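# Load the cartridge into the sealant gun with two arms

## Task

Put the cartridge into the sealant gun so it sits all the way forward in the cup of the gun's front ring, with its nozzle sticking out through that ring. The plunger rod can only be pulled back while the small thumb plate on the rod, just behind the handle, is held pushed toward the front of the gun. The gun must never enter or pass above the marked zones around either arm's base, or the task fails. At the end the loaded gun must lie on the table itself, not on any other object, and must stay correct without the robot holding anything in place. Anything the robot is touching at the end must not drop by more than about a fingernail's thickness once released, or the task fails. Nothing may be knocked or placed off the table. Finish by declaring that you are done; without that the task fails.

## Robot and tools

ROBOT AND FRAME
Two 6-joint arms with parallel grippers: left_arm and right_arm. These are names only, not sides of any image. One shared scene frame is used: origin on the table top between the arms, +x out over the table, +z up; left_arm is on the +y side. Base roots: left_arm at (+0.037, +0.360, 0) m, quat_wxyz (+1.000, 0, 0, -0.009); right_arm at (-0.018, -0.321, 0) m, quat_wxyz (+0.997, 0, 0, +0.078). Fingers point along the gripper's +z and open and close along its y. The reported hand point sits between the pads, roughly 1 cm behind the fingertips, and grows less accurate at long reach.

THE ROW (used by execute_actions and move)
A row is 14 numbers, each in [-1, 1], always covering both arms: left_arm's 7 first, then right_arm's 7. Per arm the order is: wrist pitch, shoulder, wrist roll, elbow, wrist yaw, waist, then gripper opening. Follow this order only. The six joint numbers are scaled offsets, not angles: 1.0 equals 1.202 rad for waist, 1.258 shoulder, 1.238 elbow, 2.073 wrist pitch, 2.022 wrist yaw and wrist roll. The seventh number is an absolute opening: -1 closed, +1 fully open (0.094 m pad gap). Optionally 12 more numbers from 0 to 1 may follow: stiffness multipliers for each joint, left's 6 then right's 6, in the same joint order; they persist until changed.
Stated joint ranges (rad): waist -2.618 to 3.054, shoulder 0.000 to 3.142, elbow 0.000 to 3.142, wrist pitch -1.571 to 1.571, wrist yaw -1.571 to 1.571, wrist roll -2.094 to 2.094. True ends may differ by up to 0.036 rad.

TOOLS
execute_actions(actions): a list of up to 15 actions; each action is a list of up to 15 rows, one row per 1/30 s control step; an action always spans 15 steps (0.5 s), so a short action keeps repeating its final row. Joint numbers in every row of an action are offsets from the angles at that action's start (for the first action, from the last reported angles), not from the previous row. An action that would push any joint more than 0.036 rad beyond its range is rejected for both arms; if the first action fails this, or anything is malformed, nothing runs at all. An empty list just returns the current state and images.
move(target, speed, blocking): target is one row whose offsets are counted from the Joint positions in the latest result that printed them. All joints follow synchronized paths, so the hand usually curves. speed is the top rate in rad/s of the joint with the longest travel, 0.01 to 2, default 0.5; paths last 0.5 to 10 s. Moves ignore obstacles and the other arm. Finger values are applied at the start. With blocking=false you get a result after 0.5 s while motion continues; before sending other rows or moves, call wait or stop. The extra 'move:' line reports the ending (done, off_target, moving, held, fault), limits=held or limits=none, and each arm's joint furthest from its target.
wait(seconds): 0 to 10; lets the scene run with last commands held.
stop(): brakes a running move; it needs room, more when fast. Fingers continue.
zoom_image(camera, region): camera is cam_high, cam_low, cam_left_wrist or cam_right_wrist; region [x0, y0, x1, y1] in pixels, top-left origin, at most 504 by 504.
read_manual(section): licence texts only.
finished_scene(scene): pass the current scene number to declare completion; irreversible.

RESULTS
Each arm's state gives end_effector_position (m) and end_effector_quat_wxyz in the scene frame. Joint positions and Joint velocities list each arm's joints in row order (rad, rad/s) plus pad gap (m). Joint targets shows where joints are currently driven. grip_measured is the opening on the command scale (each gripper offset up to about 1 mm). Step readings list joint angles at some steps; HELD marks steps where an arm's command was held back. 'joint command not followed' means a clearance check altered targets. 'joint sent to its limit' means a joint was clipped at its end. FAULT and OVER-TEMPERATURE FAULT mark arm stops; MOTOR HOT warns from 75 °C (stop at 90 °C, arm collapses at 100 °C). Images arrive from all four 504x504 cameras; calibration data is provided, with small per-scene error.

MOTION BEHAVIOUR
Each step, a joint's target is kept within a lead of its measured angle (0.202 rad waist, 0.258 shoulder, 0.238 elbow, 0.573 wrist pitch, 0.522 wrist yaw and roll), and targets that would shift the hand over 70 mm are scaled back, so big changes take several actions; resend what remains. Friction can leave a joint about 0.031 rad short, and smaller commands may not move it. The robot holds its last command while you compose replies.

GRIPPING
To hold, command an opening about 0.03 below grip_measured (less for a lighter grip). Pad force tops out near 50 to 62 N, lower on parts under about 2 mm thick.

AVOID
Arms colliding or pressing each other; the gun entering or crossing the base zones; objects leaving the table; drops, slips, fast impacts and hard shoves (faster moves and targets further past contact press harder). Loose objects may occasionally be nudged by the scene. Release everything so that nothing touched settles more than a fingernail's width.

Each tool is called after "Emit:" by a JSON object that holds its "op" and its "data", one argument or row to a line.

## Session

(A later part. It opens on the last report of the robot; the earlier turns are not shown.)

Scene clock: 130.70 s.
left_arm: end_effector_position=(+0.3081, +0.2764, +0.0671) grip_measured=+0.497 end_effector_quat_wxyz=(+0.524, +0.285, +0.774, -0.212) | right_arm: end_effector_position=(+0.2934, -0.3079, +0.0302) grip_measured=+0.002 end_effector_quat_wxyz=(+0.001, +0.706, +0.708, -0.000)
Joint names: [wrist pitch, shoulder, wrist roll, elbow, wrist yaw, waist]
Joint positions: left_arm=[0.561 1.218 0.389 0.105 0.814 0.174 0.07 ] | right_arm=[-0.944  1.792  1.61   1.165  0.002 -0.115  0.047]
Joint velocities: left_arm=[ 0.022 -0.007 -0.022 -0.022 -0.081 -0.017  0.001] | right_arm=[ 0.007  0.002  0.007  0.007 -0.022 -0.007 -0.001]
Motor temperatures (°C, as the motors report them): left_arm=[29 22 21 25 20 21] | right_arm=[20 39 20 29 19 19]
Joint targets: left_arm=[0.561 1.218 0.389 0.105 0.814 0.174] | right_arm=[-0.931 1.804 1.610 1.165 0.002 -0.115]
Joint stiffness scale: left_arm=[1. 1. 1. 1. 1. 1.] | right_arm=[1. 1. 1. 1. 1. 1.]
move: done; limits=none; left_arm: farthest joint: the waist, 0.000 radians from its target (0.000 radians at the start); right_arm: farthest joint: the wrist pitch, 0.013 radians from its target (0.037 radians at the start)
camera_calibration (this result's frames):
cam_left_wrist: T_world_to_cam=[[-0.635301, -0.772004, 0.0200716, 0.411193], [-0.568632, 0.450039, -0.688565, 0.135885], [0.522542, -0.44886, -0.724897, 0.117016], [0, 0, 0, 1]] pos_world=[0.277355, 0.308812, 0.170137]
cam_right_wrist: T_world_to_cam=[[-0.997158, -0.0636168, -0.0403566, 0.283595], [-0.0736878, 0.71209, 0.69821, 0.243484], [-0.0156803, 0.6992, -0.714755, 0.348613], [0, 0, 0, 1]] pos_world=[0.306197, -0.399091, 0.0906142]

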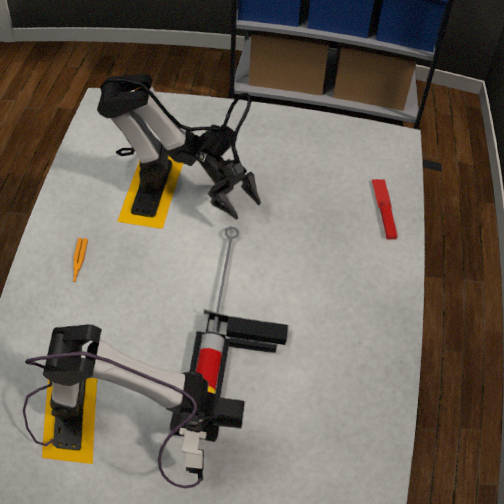

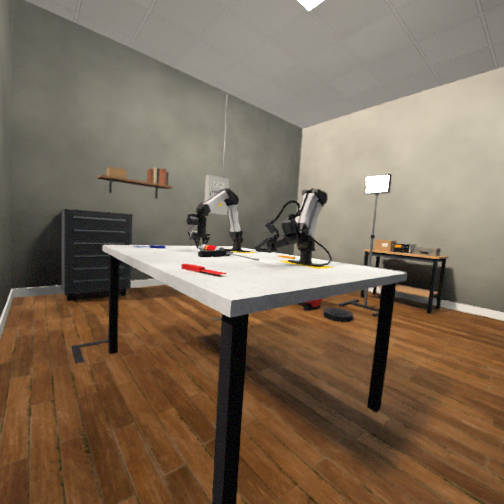

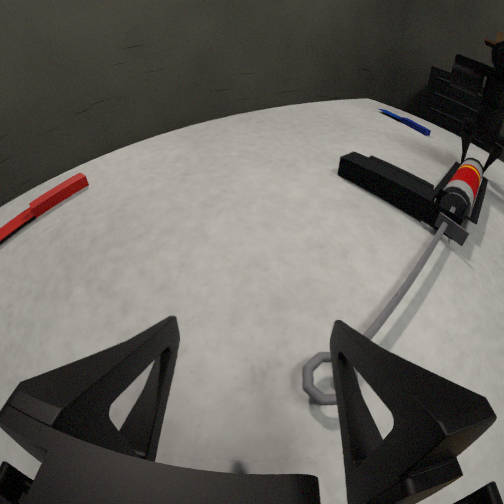

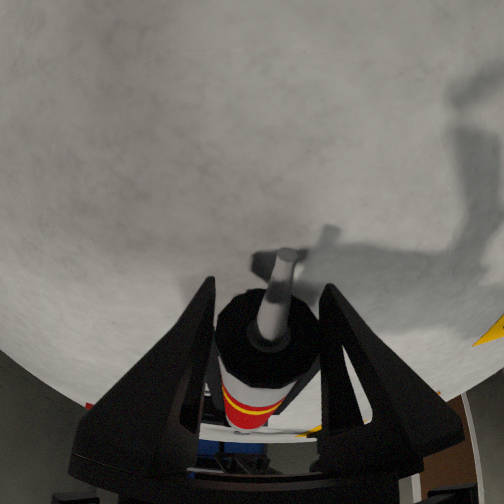

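Emit:
{"op": "move", "data": {
  "target": [0,0,0,0,0,0,0.5, -0.012,0,0,0,0,0,-0.85]
}}

Emit:
{"op": "move", "data": {
  "target": [0,0,0,0,0,0,0.5, 0,0,-0.025,0,0.04,-0.06,-0.85],
  "speed": 0.06
}}

Emit:
{"op": "execute_actions", "data": {
  "actions": [
    [[0,0,0,0,0,0,0.5,0,0,0,0,0,0,0]],
    [[0,0,0,0,0,0,0.5,0,-0.08,0,0,0,0,0]],
    [[0,0,0,0,0,0,0.5,0,-0.08,0,0,0,0,0]]
  ]
}}

Scene clock: 131.73 s.
left_arm: end_effector_position=(+0.3081, +0.2764, +0.0671) grip_measured=+0.497 end_effector_quat_wxyz=(+0.524, +0.285, +0.774, -0.212) | right_arm: end_effector_position=(+0.2923, -0.3079, +0.0302) grip_measured=-0.805 end_effector_quat_wxyz=(-0.001, +0.706, +0.708, -0.002)
Joint names: [wrist pitch, shoulder, wrist roll, elbow, wrist yaw, waist]
Joint positions: left_arm=[0.561 1.218 0.389 0.105 0.814 0.174 0.07 ] | right_arm=[-0.948  1.792  1.61   1.165  0.002 -0.115  0.009]
Joint velocities: left_arm=[-0.007 -0.002  0.037  0.007  0.066 -0.012  0.   ] | right_arm=[ 0.007  0.007 -0.007 -0.022 -0.037 -0.022  0.   ]
Motor temperatures (°C, as the motors report them): left_arm=[29 22 21 25 20 21] | right_arm=[20 39 20 29 19 19]
Joint targets: left_arm=[0.561 1.218 0.389 0.105 0.814 0.174] | right_arm=[-0.969 1.792 1.610 1.165 0.002 -0.115]
Joint stiffness scale: left_arm=[1. 1. 1. 1. 1. 1.] | right_arm=[1. 1. 1. 1. 1. 1.]
move: off_target (right_arm); limits=none; left_arm: farthest joint: the waist, 0.000 radians from its target (0.000 radians at the start); right_arm: farthest joint: the wrist pitch, 0.021 radians from its target (0.025 radians at the start)
camera_calibration (this result's frames):
cam_left_wrist: T_world_to_cam=[[-0.635301, -0.772004, 0.0200716, 0.411193], [-0.568632, 0.450039, -0.688565, 0.135885], [0.522542, -0.44886, -0.724897, 0.117016], [0, 0, 0, 1]] pos_world=[0.277355, 0.308812, 0.170137]
cam_right_wrist: T_world_to_cam=[[-0.997308, -0.0640046, -0.0357827, 0.282257], [-0.0707652, 0.712198, 0.698403, 0.242607], [-0.0192166, 0.699055, -0.71481, 0.34962], [0, 0, 0, 1]] pos_world=[0.305383, -0.399122, 0.0905743]

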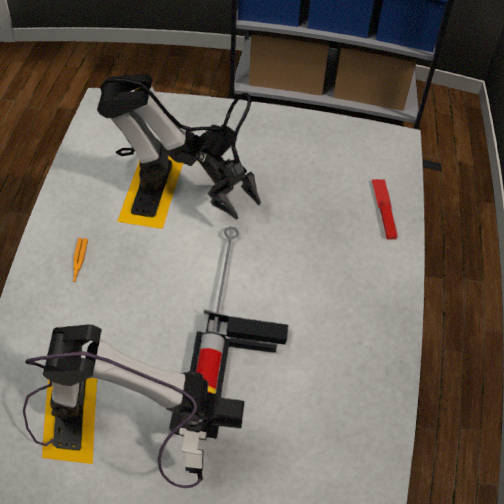

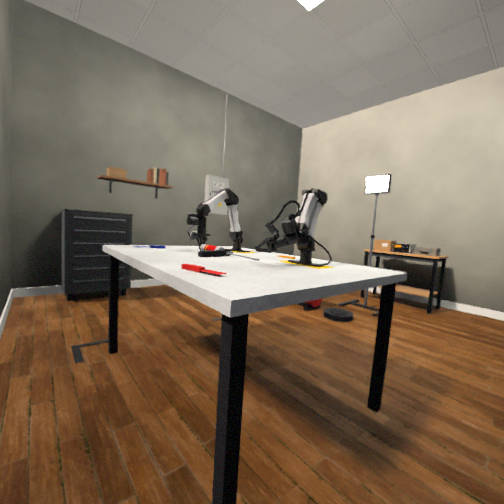

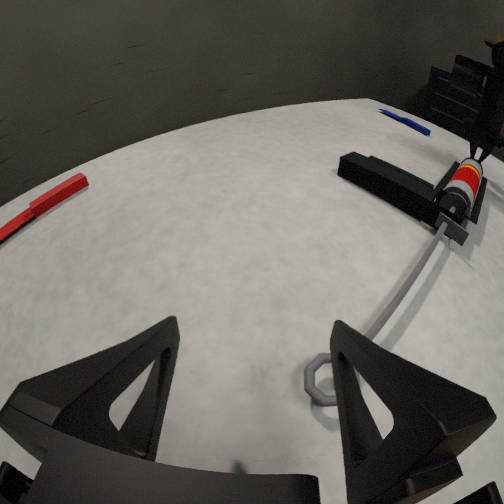

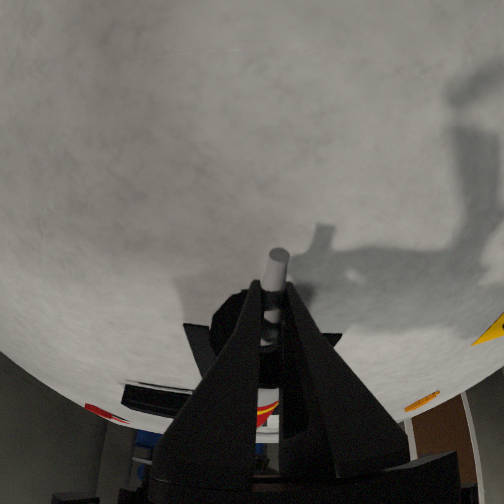

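Scene clock: 133.40 s.
left_arm: end_effector_position=(+0.3081, +0.2764, +0.0671) grip_measured=+0.497 end_effector_quat_wxyz=(+0.524, +0.285, +0.774, -0.212) | right_arm: end_effector_position=(+0.2925, -0.3272, +0.0302) grip_measured=-0.805 end_effector_quat_wxyz=(+0.006, +0.707, +0.707, -0.008)
Joint names: [wrist pitch, shoulder, wrist roll, elbow, wrist yaw, waist]
Joint positions: left_arm=[0.561 1.218 0.389 0.105 0.814 0.174 0.07 ] | right_arm=[-0.948  1.792  1.56   1.165  0.02  -0.166  0.009]
Joint velocities: left_arm=[ 0.022  0.002 -0.066 -0.007  0.066 -0.007  0.   ] | right_arm=[-0.037  0.002 -0.037 -0.022  0.022 -0.002 -0.001]
Motor temperatures (°C, as the motors report them): left_arm=[29 22 21 25 20 21] | right_arm=[20 39 20 29 19 19]
Joint targets: left_arm=[0.561 1.218 0.389 0.105 0.814 0.174] | right_arm=[-0.948 1.792 1.560 1.165 0.083 -0.187]
Joint stiffness scale: left_arm=[1. 1. 1. 1. 1. 1.] | right_arm=[1. 1. 1. 1. 1. 1.]
move: off_target (right_arm); limits=none; left_arm: farthest joint: the waist, 0.000 radians from its target (0.000 radians at the start); right_arm: farthest joint: the wrist yaw, 0.063 radians from its target (0.081 radians at the start)
camera_calibration (this result's frames):
cam_left_wrist: T_world_to_cam=[[-0.635301, -0.772004, 0.0200716, 0.411193], [-0.568632, 0.450039, -0.688565, 0.135885], [0.522542, -0.44886, -0.724897, 0.117016], [0, 0, 0, 1]] pos_world=[0.277355, 0.308812, 0.170137]
cam_right_wrist: T_world_to_cam=[[-0.997457, -0.0624273, -0.0343992, 0.281763], [-0.0690057, 0.72489, 0.6854, 0.260342], [-0.017852, 0.68603, -0.727354, 0.358827], [0, 0, 0, 1]] pos_world=[0.305417, -0.417296, 0.0922477]

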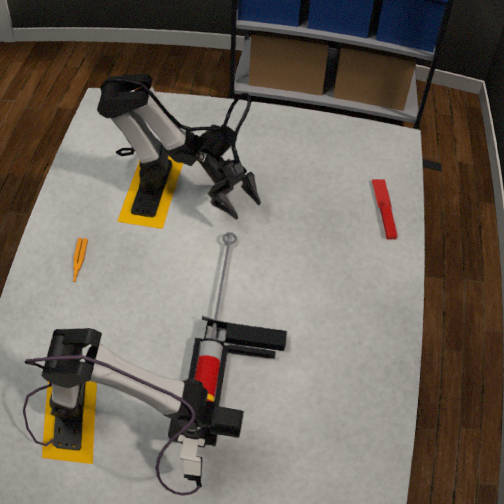

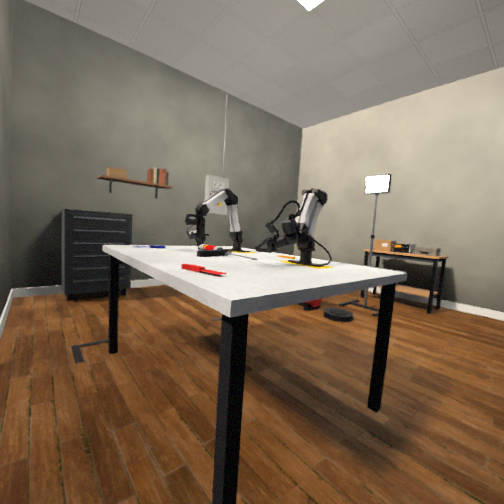

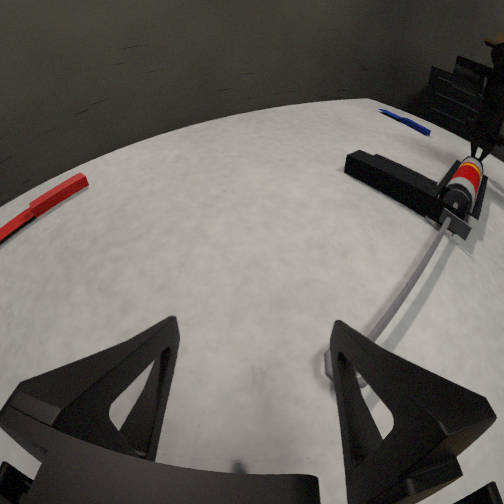

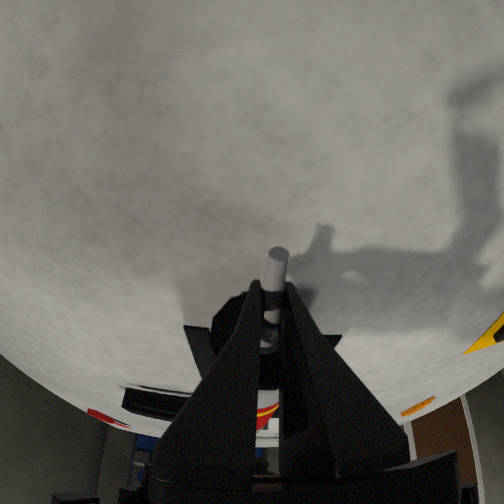

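Scene clock: 134.90 s.
left_arm: end_effector_position=(+0.3081, +0.2764, +0.0671) grip_measured=+0.497 end_effector_quat_wxyz=(+0.524, +0.285, +0.774, -0.212) | right_arm: end_effector_position=(+0.3020, -0.3271, +0.0908) grip_measured=-0.002 end_effector_quat_wxyz=(+0.078, +0.704, +0.703, +0.063)
Joint names: [wrist pitch, shoulder, wrist roll, elbow, wrist yaw, waist]
Joint positions: left_arm=[0.561 1.218 0.389 0.105 0.814 0.174 0.07 ] | right_arm=[-0.949  1.583  1.56   1.161  0.019 -0.166  0.047]
Joint velocities: left_arm=[-0.022  0.012  0.051  0.007 -0.051 -0.017 -0.   ] | right_arm=[ 0.007 -0.007  0.051 -0.002  0.037  0.012  0.001]
Motor temperatures (°C, as the motors report them): left_arm=[29 22 21 25 20 21] | right_arm=[20 39 20 29 19 19]
Joint targets: left_arm=[0.561 1.218 0.389 0.105 0.814 0.174] | right_arm=[-0.949 1.587 1.560 1.163 0.019 -0.166]
Joint stiffness scale: left_arm=[1. 1. 1. 1. 1. 1.] | right_arm=[1. 1. 1. 1. 1. 1.]
Step readings (joint positions; steps 1 to 15: 1st action; 16 to 30: 2nd action; 31 to 45: 3rd action):
0: left_arm=[0.561 1.218 0.389 0.105 0.814 0.174] | right_arm=[-0.948 1.792 1.560 1.165 0.020 -0.166]
1: left_arm=[0.561 1.218 0.389 0.105 0.814 0.174] | right_arm=[-0.948 1.792 1.560 1.165 0.019 -0.166]
2: left_arm=[0.561 1.218 0.389 0.105 0.814 0.174] | right_arm=[-0.948 1.792 1.560 1.165 0.019 -0.166]
4: left_arm=[0.561 1.218 0.389 0.105 0.814 0.174] | right_arm=[-0.948 1.792 1.560 1.165 0.019 -0.166]
8: left_arm=[0.561 1.218 0.389 0.105 0.814 0.174] | right_arm=[-0.948 1.792 1.560 1.165 0.019 -0.166]
15: left_arm=[0.561 1.218 0.389 0.105 0.814 0.174] | right_arm=[-0.948 1.792 1.560 1.165 0.019 -0.166]
16: left_arm=[0.561 1.218 0.389 0.105 0.814 0.174] | right_arm=[-0.948 1.783 1.560 1.164 0.019 -0.166]
17: left_arm=[0.561 1.218 0.389 0.105 0.814 0.174] | right_arm=[-0.949 1.766 1.560 1.163 0.019 -0.166]
19: left_arm=[0.561 1.218 0.389 0.105 0.814 0.174] | right_arm=[-0.949 1.722 1.560 1.163 0.019 -0.166]
23: left_arm=[0.561 1.218 0.389 0.105 0.814 0.174] | right_arm=[-0.949 1.687 1.560 1.163 0.019 -0.166]
30: left_arm=[0.561 1.218 0.389 0.105 0.814 0.174] | right_arm=[-0.949 1.687 1.560 1.163 0.019 -0.166]
31: left_arm=[0.561 1.218 0.389 0.105 0.814 0.174] | right_arm=[-0.948 1.679 1.560 1.162 0.019 -0.166]
32: left_arm=[0.561 1.218 0.389 0.105 0.814 0.174] | right_arm=[-0.949 1.662 1.560 1.161 0.019 -0.166]
34: left_arm=[0.561 1.218 0.389 0.105 0.814 0.174] | right_arm=[-0.949 1.618 1.560 1.161 0.019 -0.166]
38: left_arm=[0.561 1.218 0.389 0.105 0.814 0.174] | right_arm=[-0.949 1.583 1.560 1.161 0.019 -0.166]
45: Joint positions above
camera_calibration (this result's frames):
cam_left_wrist: T_world_to_cam=[[-0.635301, -0.772004, 0.0200716, 0.411193], [-0.568632, 0.450039, -0.688565, 0.135885], [0.522542, -0.44886, -0.724897, 0.117016], [0, 0, 0, 1]] pos_world=[0.277355, 0.308812, 0.170137]
cam_right_wrist: T_world_to_cam=[[-0.969961, -0.0626452, -0.235057, 0.303234], [-0.206009, 0.725409, 0.656766, 0.263551], [0.129369, 0.685461, -0.716524, 0.357356], [0, 0, 0, 1]] pos_world=[0.302188, -0.417139, 0.15424]

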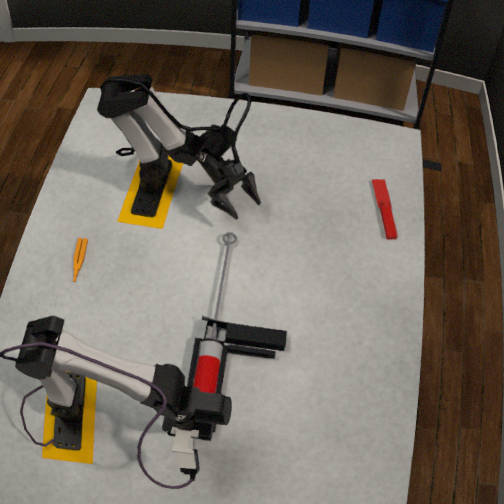

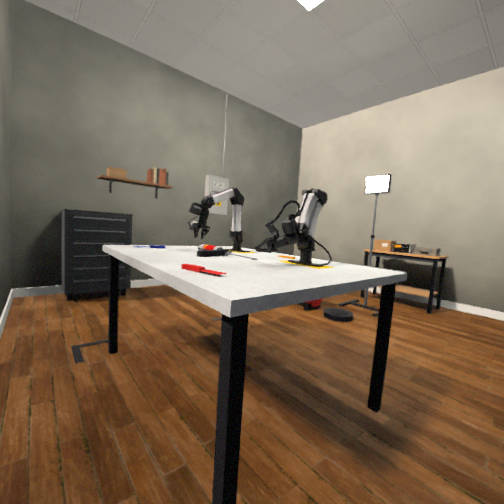

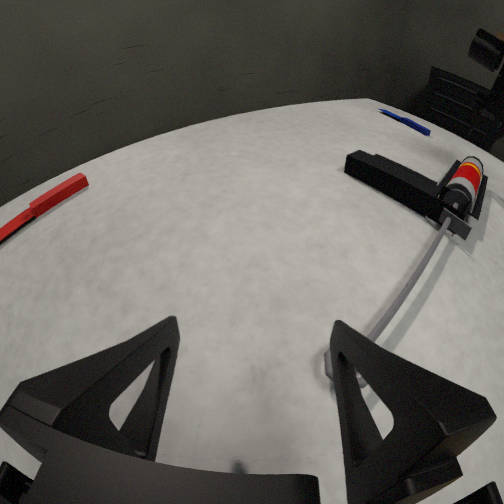

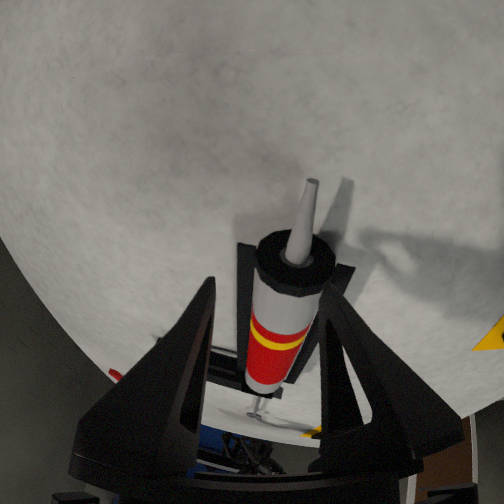

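Emit:
{"op": "finished_scene", "data": {
  "scene": 1
}}

The scene is finished: the task was done.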